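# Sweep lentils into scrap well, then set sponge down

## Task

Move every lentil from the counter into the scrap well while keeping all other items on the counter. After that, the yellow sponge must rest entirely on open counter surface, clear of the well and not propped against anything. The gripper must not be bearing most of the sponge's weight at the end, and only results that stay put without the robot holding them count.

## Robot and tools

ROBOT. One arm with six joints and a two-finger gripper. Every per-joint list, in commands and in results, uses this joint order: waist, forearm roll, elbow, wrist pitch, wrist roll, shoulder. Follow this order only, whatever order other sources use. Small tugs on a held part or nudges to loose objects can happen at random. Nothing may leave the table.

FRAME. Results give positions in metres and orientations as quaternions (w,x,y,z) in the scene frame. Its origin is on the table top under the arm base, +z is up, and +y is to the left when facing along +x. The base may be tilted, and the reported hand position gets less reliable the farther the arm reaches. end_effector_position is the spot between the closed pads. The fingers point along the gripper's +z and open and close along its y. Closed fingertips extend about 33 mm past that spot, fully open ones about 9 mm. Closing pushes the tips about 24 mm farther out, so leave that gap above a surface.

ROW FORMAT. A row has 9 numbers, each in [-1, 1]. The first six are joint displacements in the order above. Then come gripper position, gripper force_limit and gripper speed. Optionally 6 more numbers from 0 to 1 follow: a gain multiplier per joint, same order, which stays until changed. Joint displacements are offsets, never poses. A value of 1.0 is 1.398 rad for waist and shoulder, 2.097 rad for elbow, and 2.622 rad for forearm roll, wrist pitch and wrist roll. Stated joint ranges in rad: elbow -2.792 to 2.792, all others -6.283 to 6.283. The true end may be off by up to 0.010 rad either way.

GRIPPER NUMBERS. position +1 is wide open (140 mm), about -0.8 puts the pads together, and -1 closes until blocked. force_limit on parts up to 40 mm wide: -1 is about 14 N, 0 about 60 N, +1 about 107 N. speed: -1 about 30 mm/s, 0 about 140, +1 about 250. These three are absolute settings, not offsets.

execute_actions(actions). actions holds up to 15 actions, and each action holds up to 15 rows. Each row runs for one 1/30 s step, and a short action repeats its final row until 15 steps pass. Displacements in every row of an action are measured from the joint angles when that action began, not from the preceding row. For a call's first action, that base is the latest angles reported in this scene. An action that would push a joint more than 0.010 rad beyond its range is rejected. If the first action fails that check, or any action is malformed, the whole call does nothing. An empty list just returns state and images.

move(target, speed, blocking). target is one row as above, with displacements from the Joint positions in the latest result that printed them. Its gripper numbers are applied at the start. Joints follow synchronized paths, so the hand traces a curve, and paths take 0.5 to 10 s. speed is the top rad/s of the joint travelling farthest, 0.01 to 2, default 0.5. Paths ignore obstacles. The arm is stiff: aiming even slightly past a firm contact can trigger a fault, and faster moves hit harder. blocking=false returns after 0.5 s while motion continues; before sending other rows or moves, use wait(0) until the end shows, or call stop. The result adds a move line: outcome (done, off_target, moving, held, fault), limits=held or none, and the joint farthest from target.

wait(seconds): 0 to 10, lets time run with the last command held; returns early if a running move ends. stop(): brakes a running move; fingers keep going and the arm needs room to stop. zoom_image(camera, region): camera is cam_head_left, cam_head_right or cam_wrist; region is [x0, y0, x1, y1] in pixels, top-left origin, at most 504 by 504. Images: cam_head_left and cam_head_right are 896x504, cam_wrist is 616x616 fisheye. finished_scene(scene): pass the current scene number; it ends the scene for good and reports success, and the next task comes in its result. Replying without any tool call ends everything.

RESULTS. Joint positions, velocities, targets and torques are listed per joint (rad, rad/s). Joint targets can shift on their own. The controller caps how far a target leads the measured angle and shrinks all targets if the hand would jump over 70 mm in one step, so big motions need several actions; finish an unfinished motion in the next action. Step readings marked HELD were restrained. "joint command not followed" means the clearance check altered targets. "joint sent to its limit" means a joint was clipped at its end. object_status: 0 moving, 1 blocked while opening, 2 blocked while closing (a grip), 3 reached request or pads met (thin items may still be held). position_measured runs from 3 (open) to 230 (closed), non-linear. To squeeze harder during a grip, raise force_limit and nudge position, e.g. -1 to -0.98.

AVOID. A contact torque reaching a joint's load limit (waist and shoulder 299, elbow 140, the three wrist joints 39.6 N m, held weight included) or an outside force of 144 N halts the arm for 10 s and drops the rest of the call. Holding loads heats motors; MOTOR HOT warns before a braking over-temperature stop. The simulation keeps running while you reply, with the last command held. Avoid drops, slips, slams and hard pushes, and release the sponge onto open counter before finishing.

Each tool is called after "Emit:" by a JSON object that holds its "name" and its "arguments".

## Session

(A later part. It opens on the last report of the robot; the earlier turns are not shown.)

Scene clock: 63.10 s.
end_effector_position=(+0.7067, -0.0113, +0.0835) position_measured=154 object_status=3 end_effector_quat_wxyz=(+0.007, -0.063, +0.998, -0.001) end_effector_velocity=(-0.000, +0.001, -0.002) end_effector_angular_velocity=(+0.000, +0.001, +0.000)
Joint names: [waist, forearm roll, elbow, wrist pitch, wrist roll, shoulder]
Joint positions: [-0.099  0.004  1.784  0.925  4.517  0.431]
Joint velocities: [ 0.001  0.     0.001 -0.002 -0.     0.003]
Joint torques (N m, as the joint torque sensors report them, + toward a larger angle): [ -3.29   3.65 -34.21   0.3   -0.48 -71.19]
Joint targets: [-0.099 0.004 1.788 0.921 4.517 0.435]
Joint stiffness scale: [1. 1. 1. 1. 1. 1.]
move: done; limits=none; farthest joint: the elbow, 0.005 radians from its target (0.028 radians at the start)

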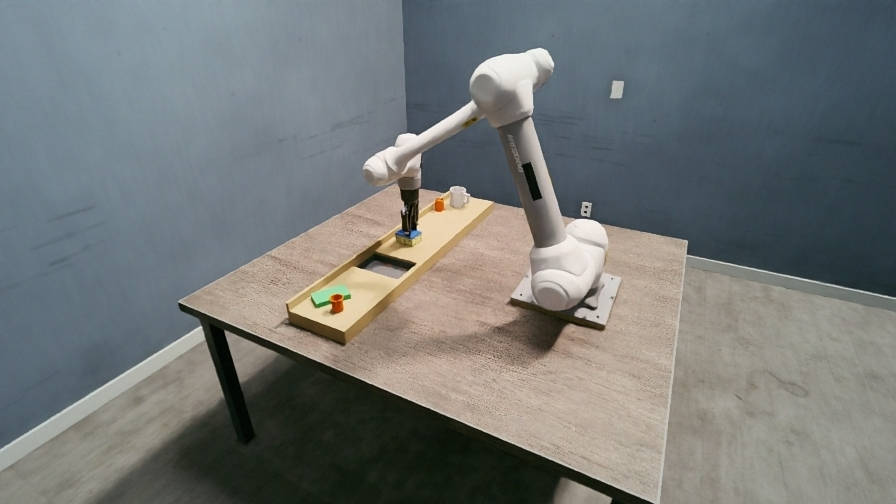

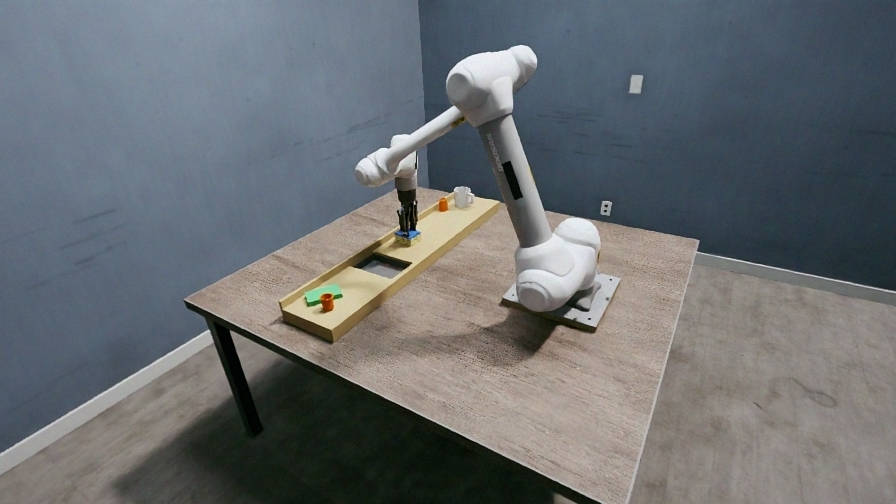

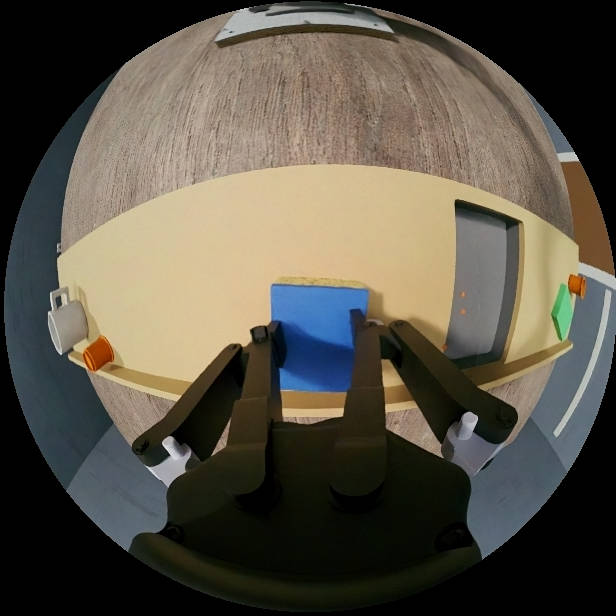

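Sweep a little farther this time, pressing slightly more.

Emit:
{"name": "move", "arguments": {"target": [0.17,0,0.0025,-0.002,0.09,0.0035,-0.2,-1,-0.5], "speed": 0.09}}

Emit:
{"name": "move", "arguments": {"target": [0,0,-0.0135,0.0225,0,-0.024,-0.2,-1,-0.5]}}

Emit:
{"name": "move", "arguments": {"target": [-0.32,0,0.05,-0.015,-0.17,-0.053,-0.2,-1,-0.5]}}

Emit:
{"name": "zoom_image", "arguments": {"camera": "cam_wrist", "region": [350,180,616,420]}}

Scene clock: 69.37 s.
end_effector_position=(+0.6906, +0.1525, +0.0825) position_measured=154 object_status=3 end_effector_quat_wxyz=(+0.008, -0.063, +0.998, -0.001) end_effector_velocity=(+0.001, +0.000, +0.001) end_effector_angular_velocity=(+0.001, -0.002, -0.002)
Joint names: [waist, forearm roll, elbow, wrist pitch, wrist roll, shoulder]
Joint positions: [0.135 0.004 1.784 0.924 4.751 0.432]
Joint velocities: [-0.     0.    -0.001 -0.001  0.001 -0.   ]
Joint torques (N m, as the joint torque sensors report them, + toward a larger angle): [  2.8    5.53 -28.99   0.39   0.27 -66.66]
Joint targets: [0.139 0.004 1.789 0.920 4.753 0.436]
Joint stiffness scale: [1. 1. 1. 1. 1. 1.]
move: done; limits=none; farthest joint: the elbow, 0.005 radians from its target (0.005 radians at the start)

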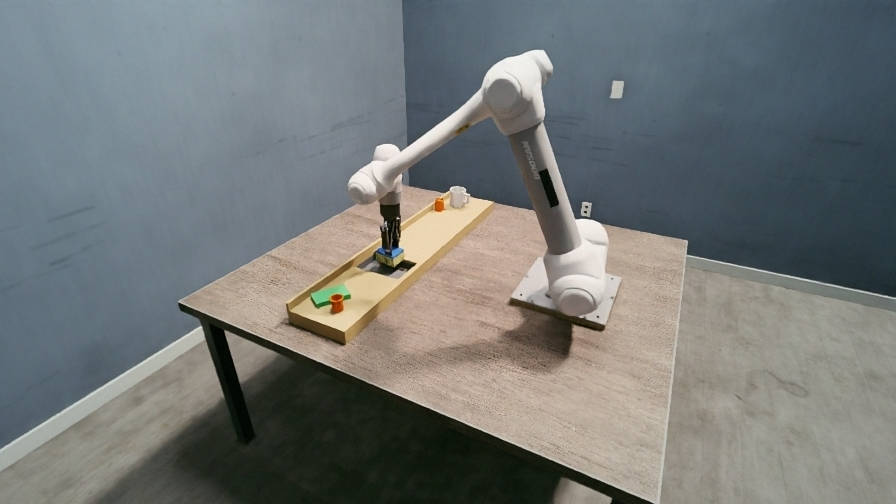

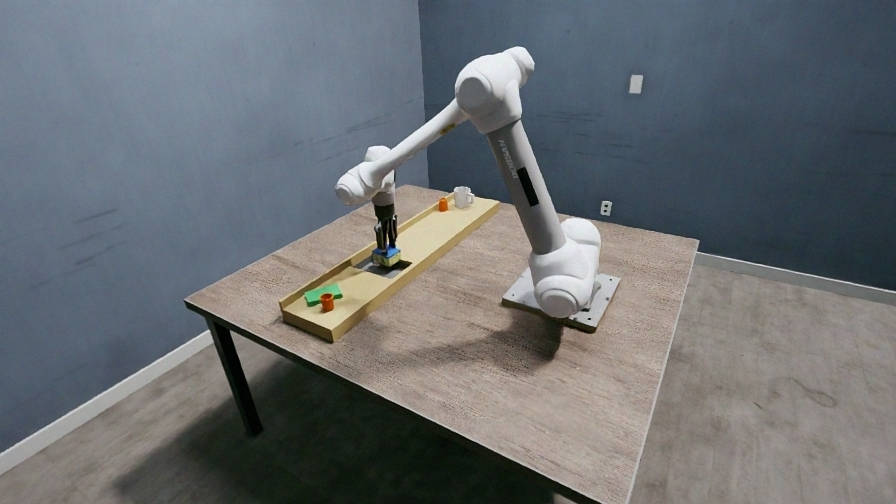

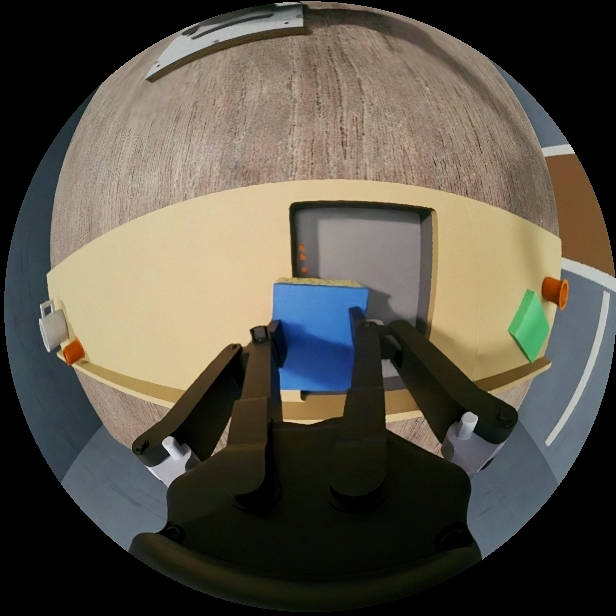

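Scene clock: 70.17 s.
end_effector_position=(+0.6907, +0.1528, +0.1150) position_measured=154 object_status=3 end_effector_quat_wxyz=(+0.007, -0.063, +0.998, -0.001) end_effector_velocity=(-0.000, -0.000, -0.000) end_effector_angular_velocity=(-0.000, +0.002, -0.001)
Joint names: [waist, forearm roll, elbow, wrist pitch, wrist roll, shoulder]
Joint positions: [0.135 0.004 1.759 0.979 4.751 0.401]
Joint velocities: [-0.001  0.    -0.     0.002  0.     0.001]
Joint torques (N m, as the joint torque sensors report them, + toward a larger angle): [ -2.79   3.75 -37.17   0.38  -0.3  -75.23]
Joint targets: [0.135 0.004 1.756 0.983 4.751 0.398]
Joint stiffness scale: [1. 1. 1. 1. 1. 1.]
move: done; limits=none; farthest joint: the wrist pitch, 0.004 radians from its target (0.059 radians at the start)

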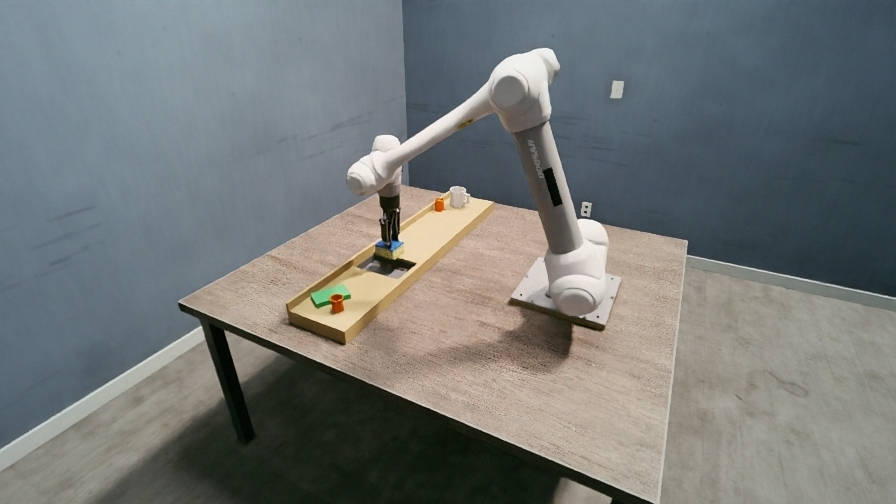

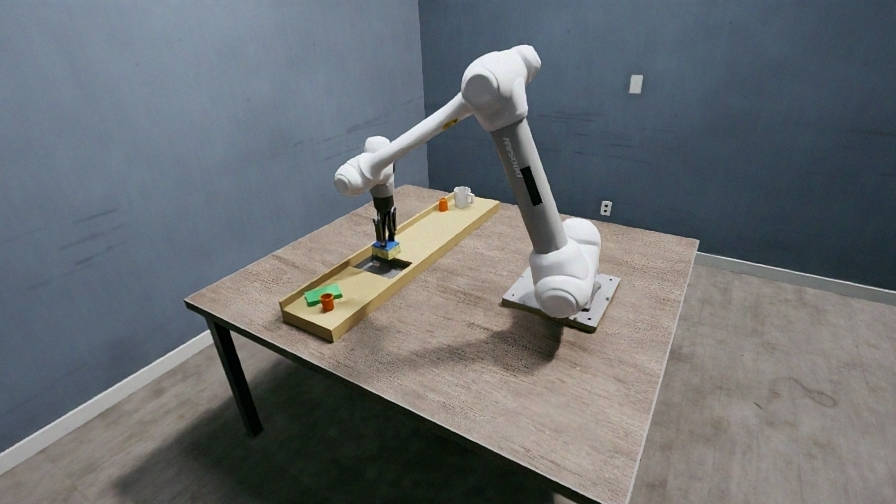

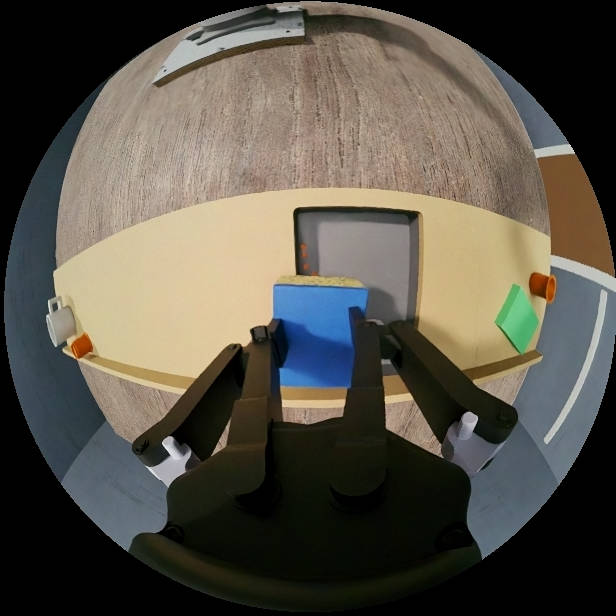

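Scene clock: 71.57 s.
end_effector_position=(+0.6420, -0.1457, +0.1171) position_measured=154 object_status=3 end_effector_quat_wxyz=(+0.010, -0.063, +0.998, -0.002) end_effector_velocity=(+0.000, +0.000, +0.000) end_effector_angular_velocity=(+0.001, -0.001, -0.001)
Joint names: [waist, forearm roll, elbow, wrist pitch, wrist roll, shoulder]
Joint positions: [-0.309  0.004  1.86   0.943  4.307  0.331]
Joint velocities: [-0.001  0.002  0.    -0.001 -0.001 -0.   ]
Joint torques (N m, as the joint torque sensors report them, + toward a larger angle): [ -0.16   3.69 -37.96   0.53  -0.13 -64.91]
Joint targets: [-0.313 0.004 1.864 0.939 4.305 0.327]
Joint stiffness scale: [1. 1. 1. 1. 1. 1.]
move: done; limits=none; farthest joint: the shoulder, 0.004 radians from its target (0.075 radians at the start)

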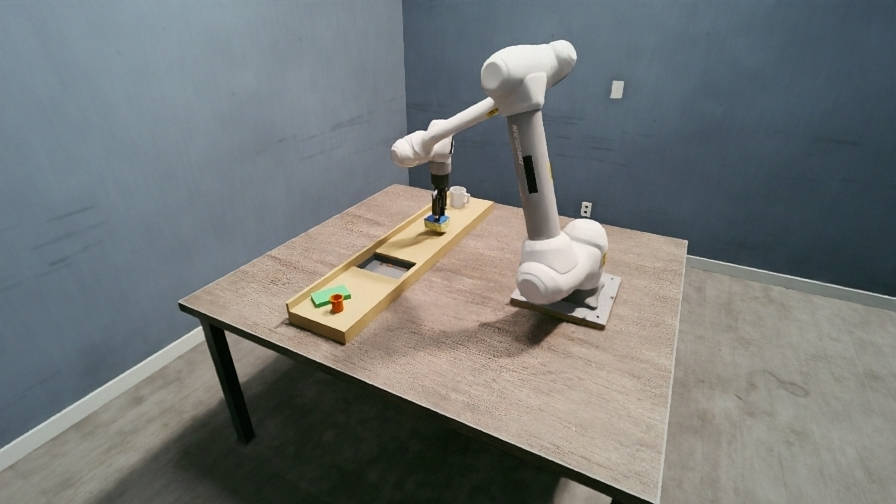

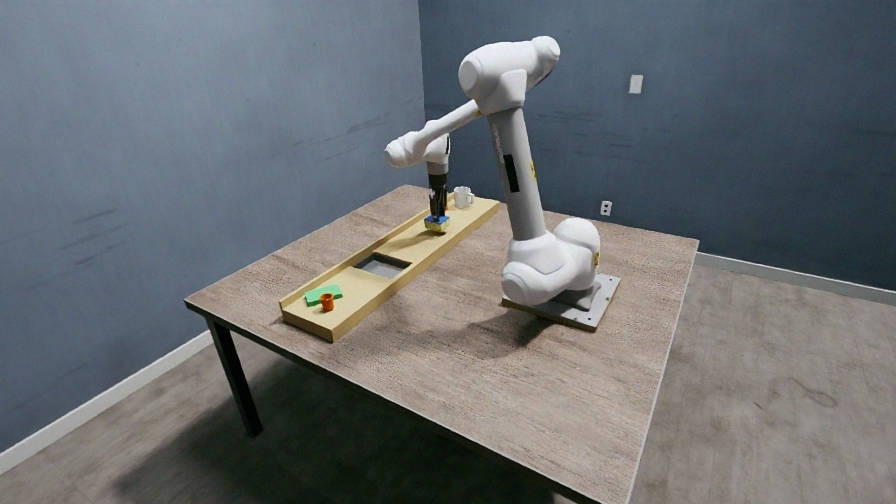

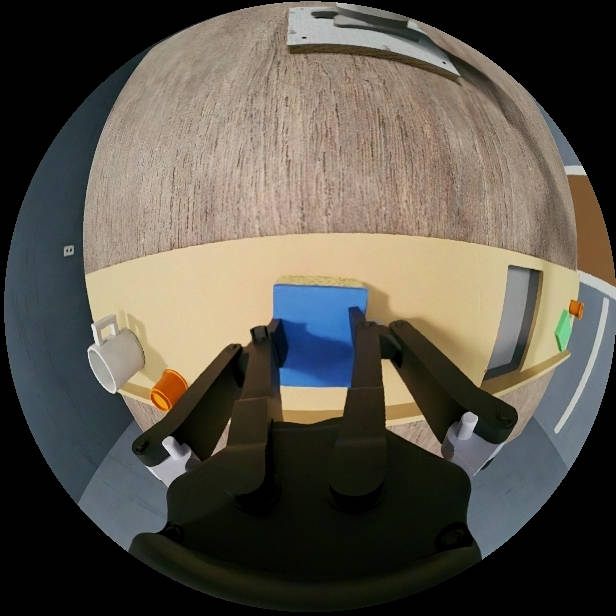

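Region (350, 180, 616, 420) of cam_wrist's 616x616 image, scaled by 1.895, with more detail than that image has; it fills the top 455 rows of this view, and the rest is white.

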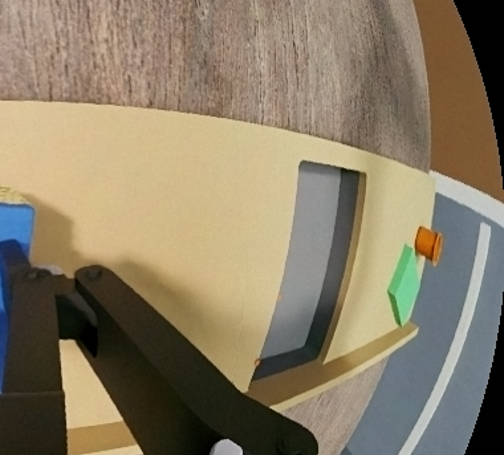

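Emit:
{"name": "move", "arguments": {"target": [0,0,0.0128,-0.022,0,0.0245,-0.2,-1,-0.5], "speed": 0.15}}

Emit:
{"name": "move", "arguments": {"target": [0,0,0,0,0,0,0.6,-1,0]}}

Emit:
{"name": "move", "arguments": {"target": [0,0,-0.05,0.085,0,-0.085,0.6,-1,-0.3]}}

Emit:
{"name": "move", "arguments": {"target": [0.28,0,-0.06,0.015,0.15,0.06,0.6,-1,-0.3]}}

Emit:
{"name": "zoom_image", "arguments": {"camera": "cam_wrist", "region": [150,200,450,420]}}

Emit:
{"name": "zoom_image", "arguments": {"camera": "cam_head_left", "region": [340,190,480,290]}}

Scene clock: 76.20 s.
end_effector_position=(+0.6423, -0.1459, +0.0869) position_measured=154 object_status=3 end_effector_quat_wxyz=(+0.010, -0.063, +0.998, -0.002) end_effector_velocity=(+0.000, -0.001, -0.000) end_effector_angular_velocity=(-0.000, -0.001, -0.000)
Joint names: [waist, forearm roll, elbow, wrist pitch, wrist roll, shoulder]
Joint positions: [-0.309  0.004  1.883  0.89   4.307  0.361]
Joint velocities: [-0.001 -0.    -0.    -0.001 -0.     0.   ]
Joint torques (N m, as the joint torque sensors report them, + toward a larger angle): [ -1.6    3.52 -34.17   0.4   -0.26 -67.52]
Joint targets: [-0.309 0.004 1.887 0.886 4.307 0.365]
Joint stiffness scale: [1. 1. 1. 1. 1. 1.]
move: done; limits=none; farthest joint: the wrist pitch, 0.005 radians from its target (0.058 radians at the start)

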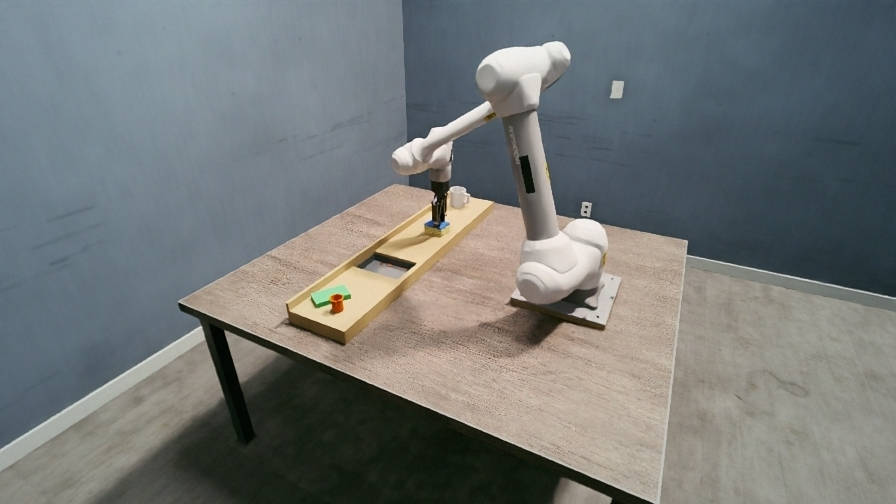

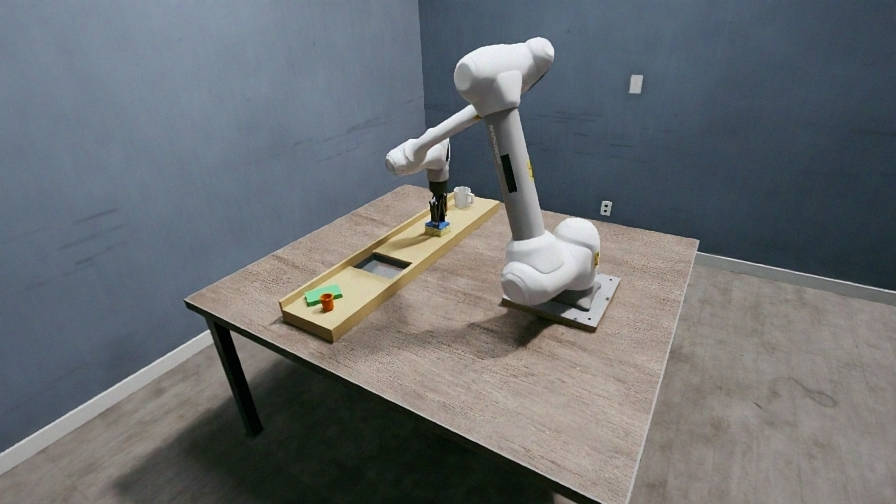

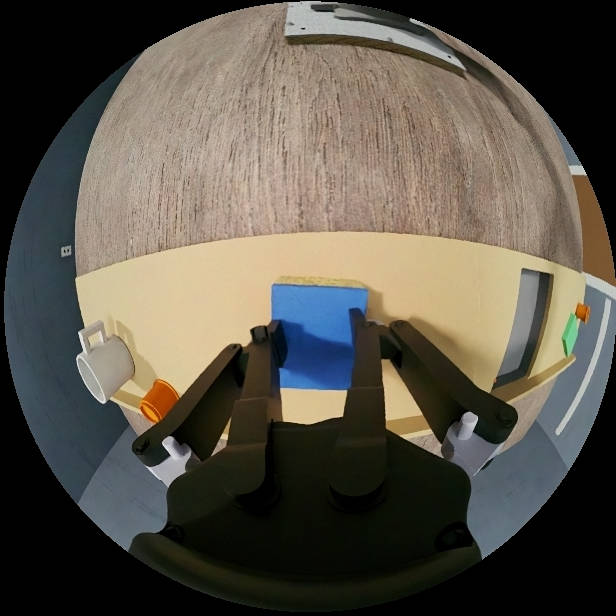

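Scene clock: 76.87 s.
end_effector_position=(+0.6423, -0.1459, +0.0869) position_measured=53 object_status=0 end_effector_quat_wxyz=(+0.010, -0.063, +0.998, -0.002) end_effector_velocity=(-0.001, -0.000, +0.000) end_effector_angular_velocity=(-0.001, +0.000, +0.001)
Joint names: [waist, forearm roll, elbow, wrist pitch, wrist roll, shoulder]
Joint positions: [-0.309  0.004  1.883  0.89   4.307  0.361]
Joint velocities: [ 0.    -0.002  0.001  0.     0.    -0.001]
Joint torques (N m, as the joint torque sensors report them, + toward a larger angle): [ -1.87   3.43 -34.72   0.4   -0.39 -69.96]
Joint targets: [-0.309 0.004 1.883 0.890 4.307 0.361]
Joint stiffness scale: [1. 1. 1. 1. 1. 1.]
move: done; limits=none; farthest joint: the waist, 0.000 radians from its target (0.000 radians at the start)

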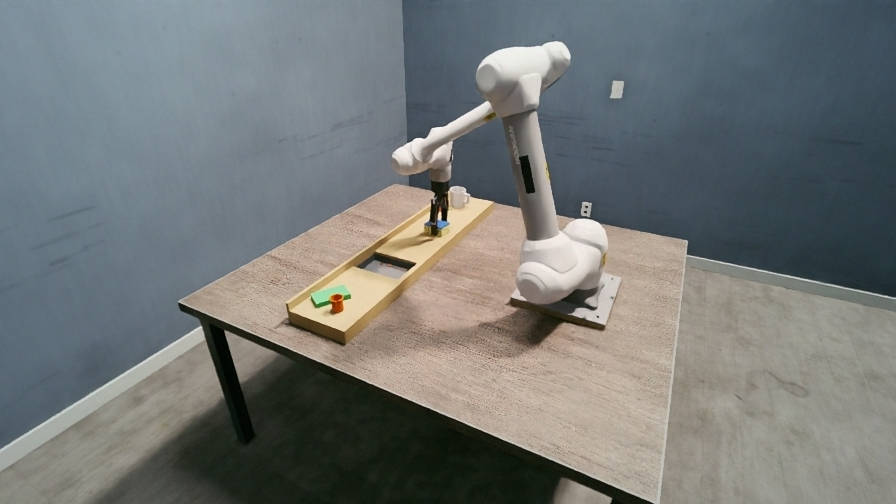

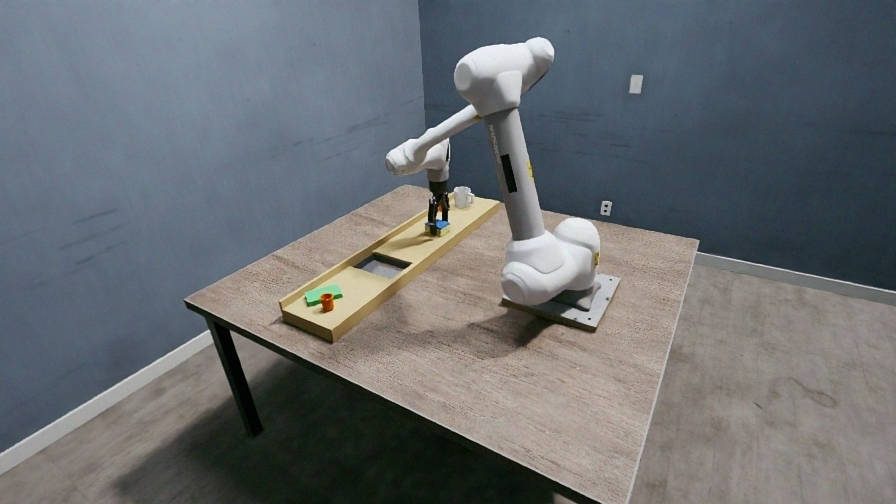

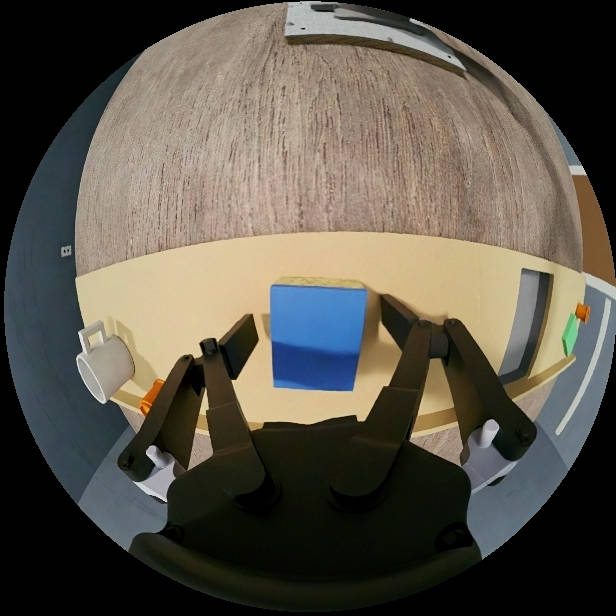

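Scene clock: 77.83 s.
end_effector_position=(+0.6368, -0.1441, +0.2106) position_measured=53 object_status=3 end_effector_quat_wxyz=(+0.010, -0.063, +0.998, -0.002) end_effector_velocity=(-0.001, +0.000, +0.000) end_effector_angular_velocity=(+0.001, +0.001, -0.001)
Joint names: [waist, forearm roll, elbow, wrist pitch, wrist roll, shoulder]
Joint positions: [-0.309  0.004  1.782  1.109  4.307  0.246]
Joint velocities: [-0.     0.001  0.001  0.002  0.    -0.001]
Joint torques (N m, as the joint torque sensors report them, + toward a larger angle): [ -2.36   3.73 -40.5    0.23  -0.12 -62.18]
Joint targets: [-0.309 0.004 1.778 1.113 4.307 0.243]
Joint stiffness scale: [1. 1. 1. 1. 1. 1.]
move: done; limits=none; farthest joint: the shoulder, 0.004 radians from its target (0.119 radians at the start)

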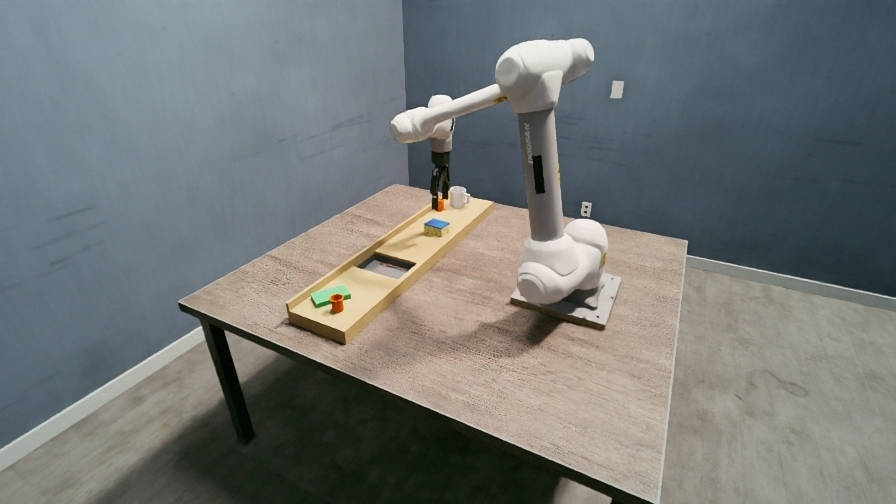

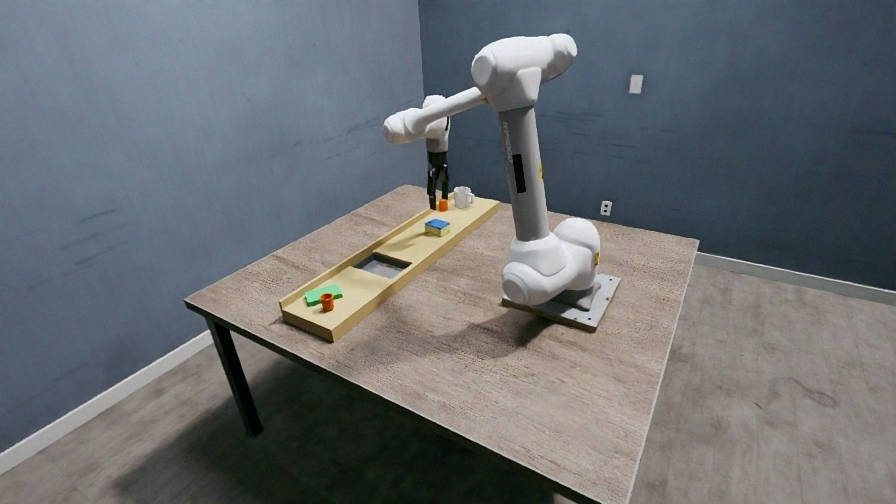

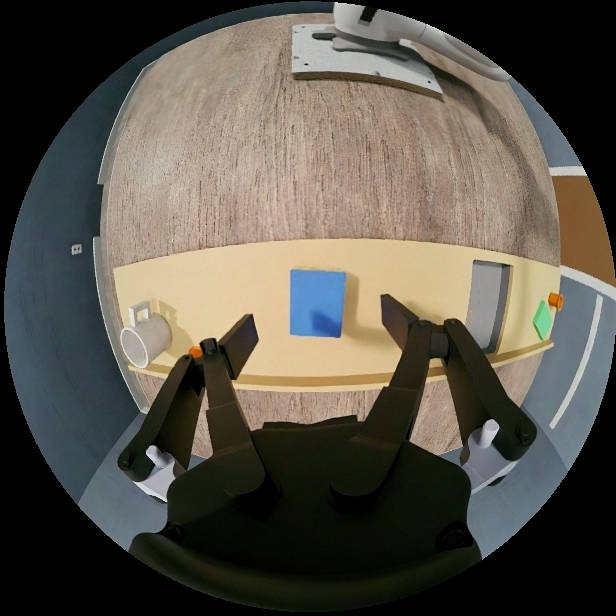

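Scene clock: 79.13 s.
end_effector_position=(+0.7034, +0.1151, +0.2176) position_measured=53 object_status=3 end_effector_quat_wxyz=(+0.012, -0.062, +0.998, -0.000) end_effector_velocity=(+0.000, -0.000, -0.000) end_effector_angular_velocity=(+0.000, +0.000, -0.001)
Joint names: [waist, forearm roll, elbow, wrist pitch, wrist roll, shoulder]
Joint positions: [0.079 0.004 1.66  1.144 4.698 0.326]
Joint velocities: [-0.     0.     0.    -0.     0.001  0.   ]
Joint torques (N m, as the joint torque sensors report them, + toward a larger angle): [ -0.69   4.14 -41.09   0.4   -0.52 -71.94]
Joint targets: [0.082 0.004 1.656 1.148 4.701 0.330]
Joint stiffness scale: [1. 1. 1. 1. 1. 1.]
move: done; limits=none; farthest joint: the waist, 0.004 radians from its target (0.392 radians at the start)

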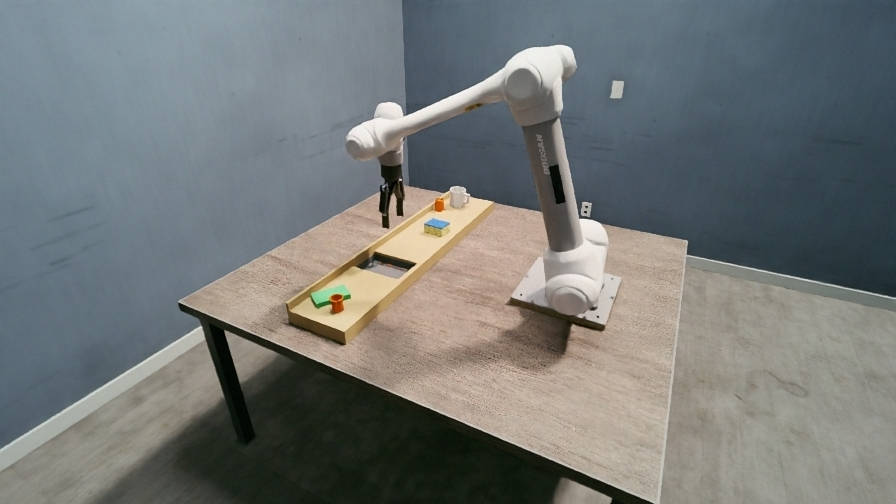

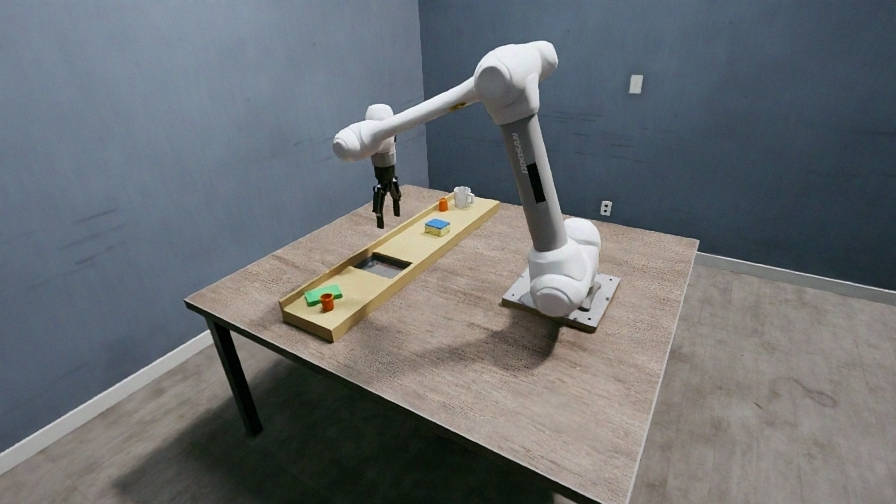

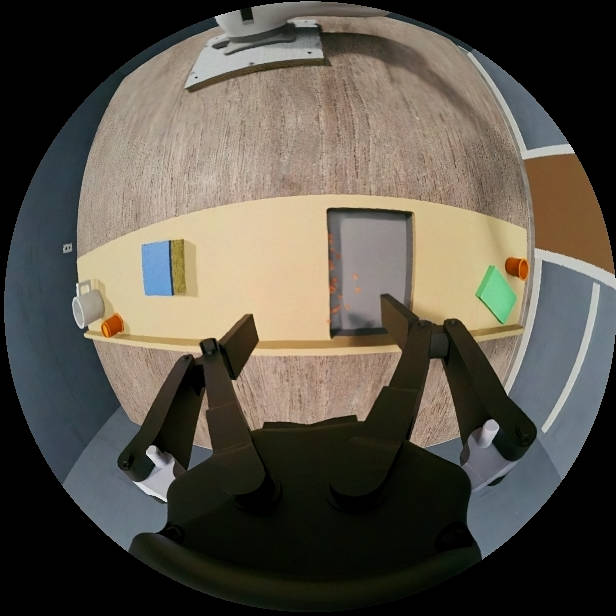

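Region (150, 200, 450, 420) of cam_wrist's 616x616 image, scaled by 1.680, with more detail than that image has; it fills the top 370 rows of this view, and the rest is white.

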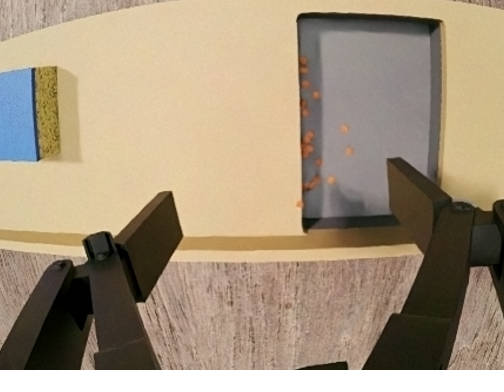

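Region (340, 190, 480, 290) of cam_head_left's 896x504 image, scaled by 3.600, with more detail than that image has; it fills the top 360 rows of this view, and the rest is white.

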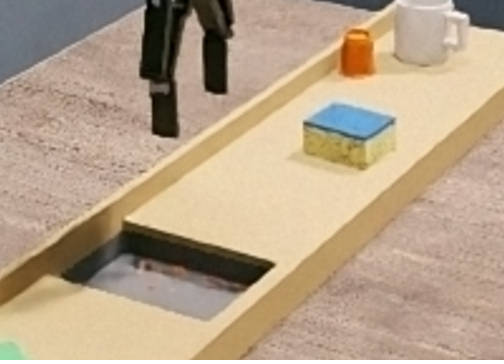

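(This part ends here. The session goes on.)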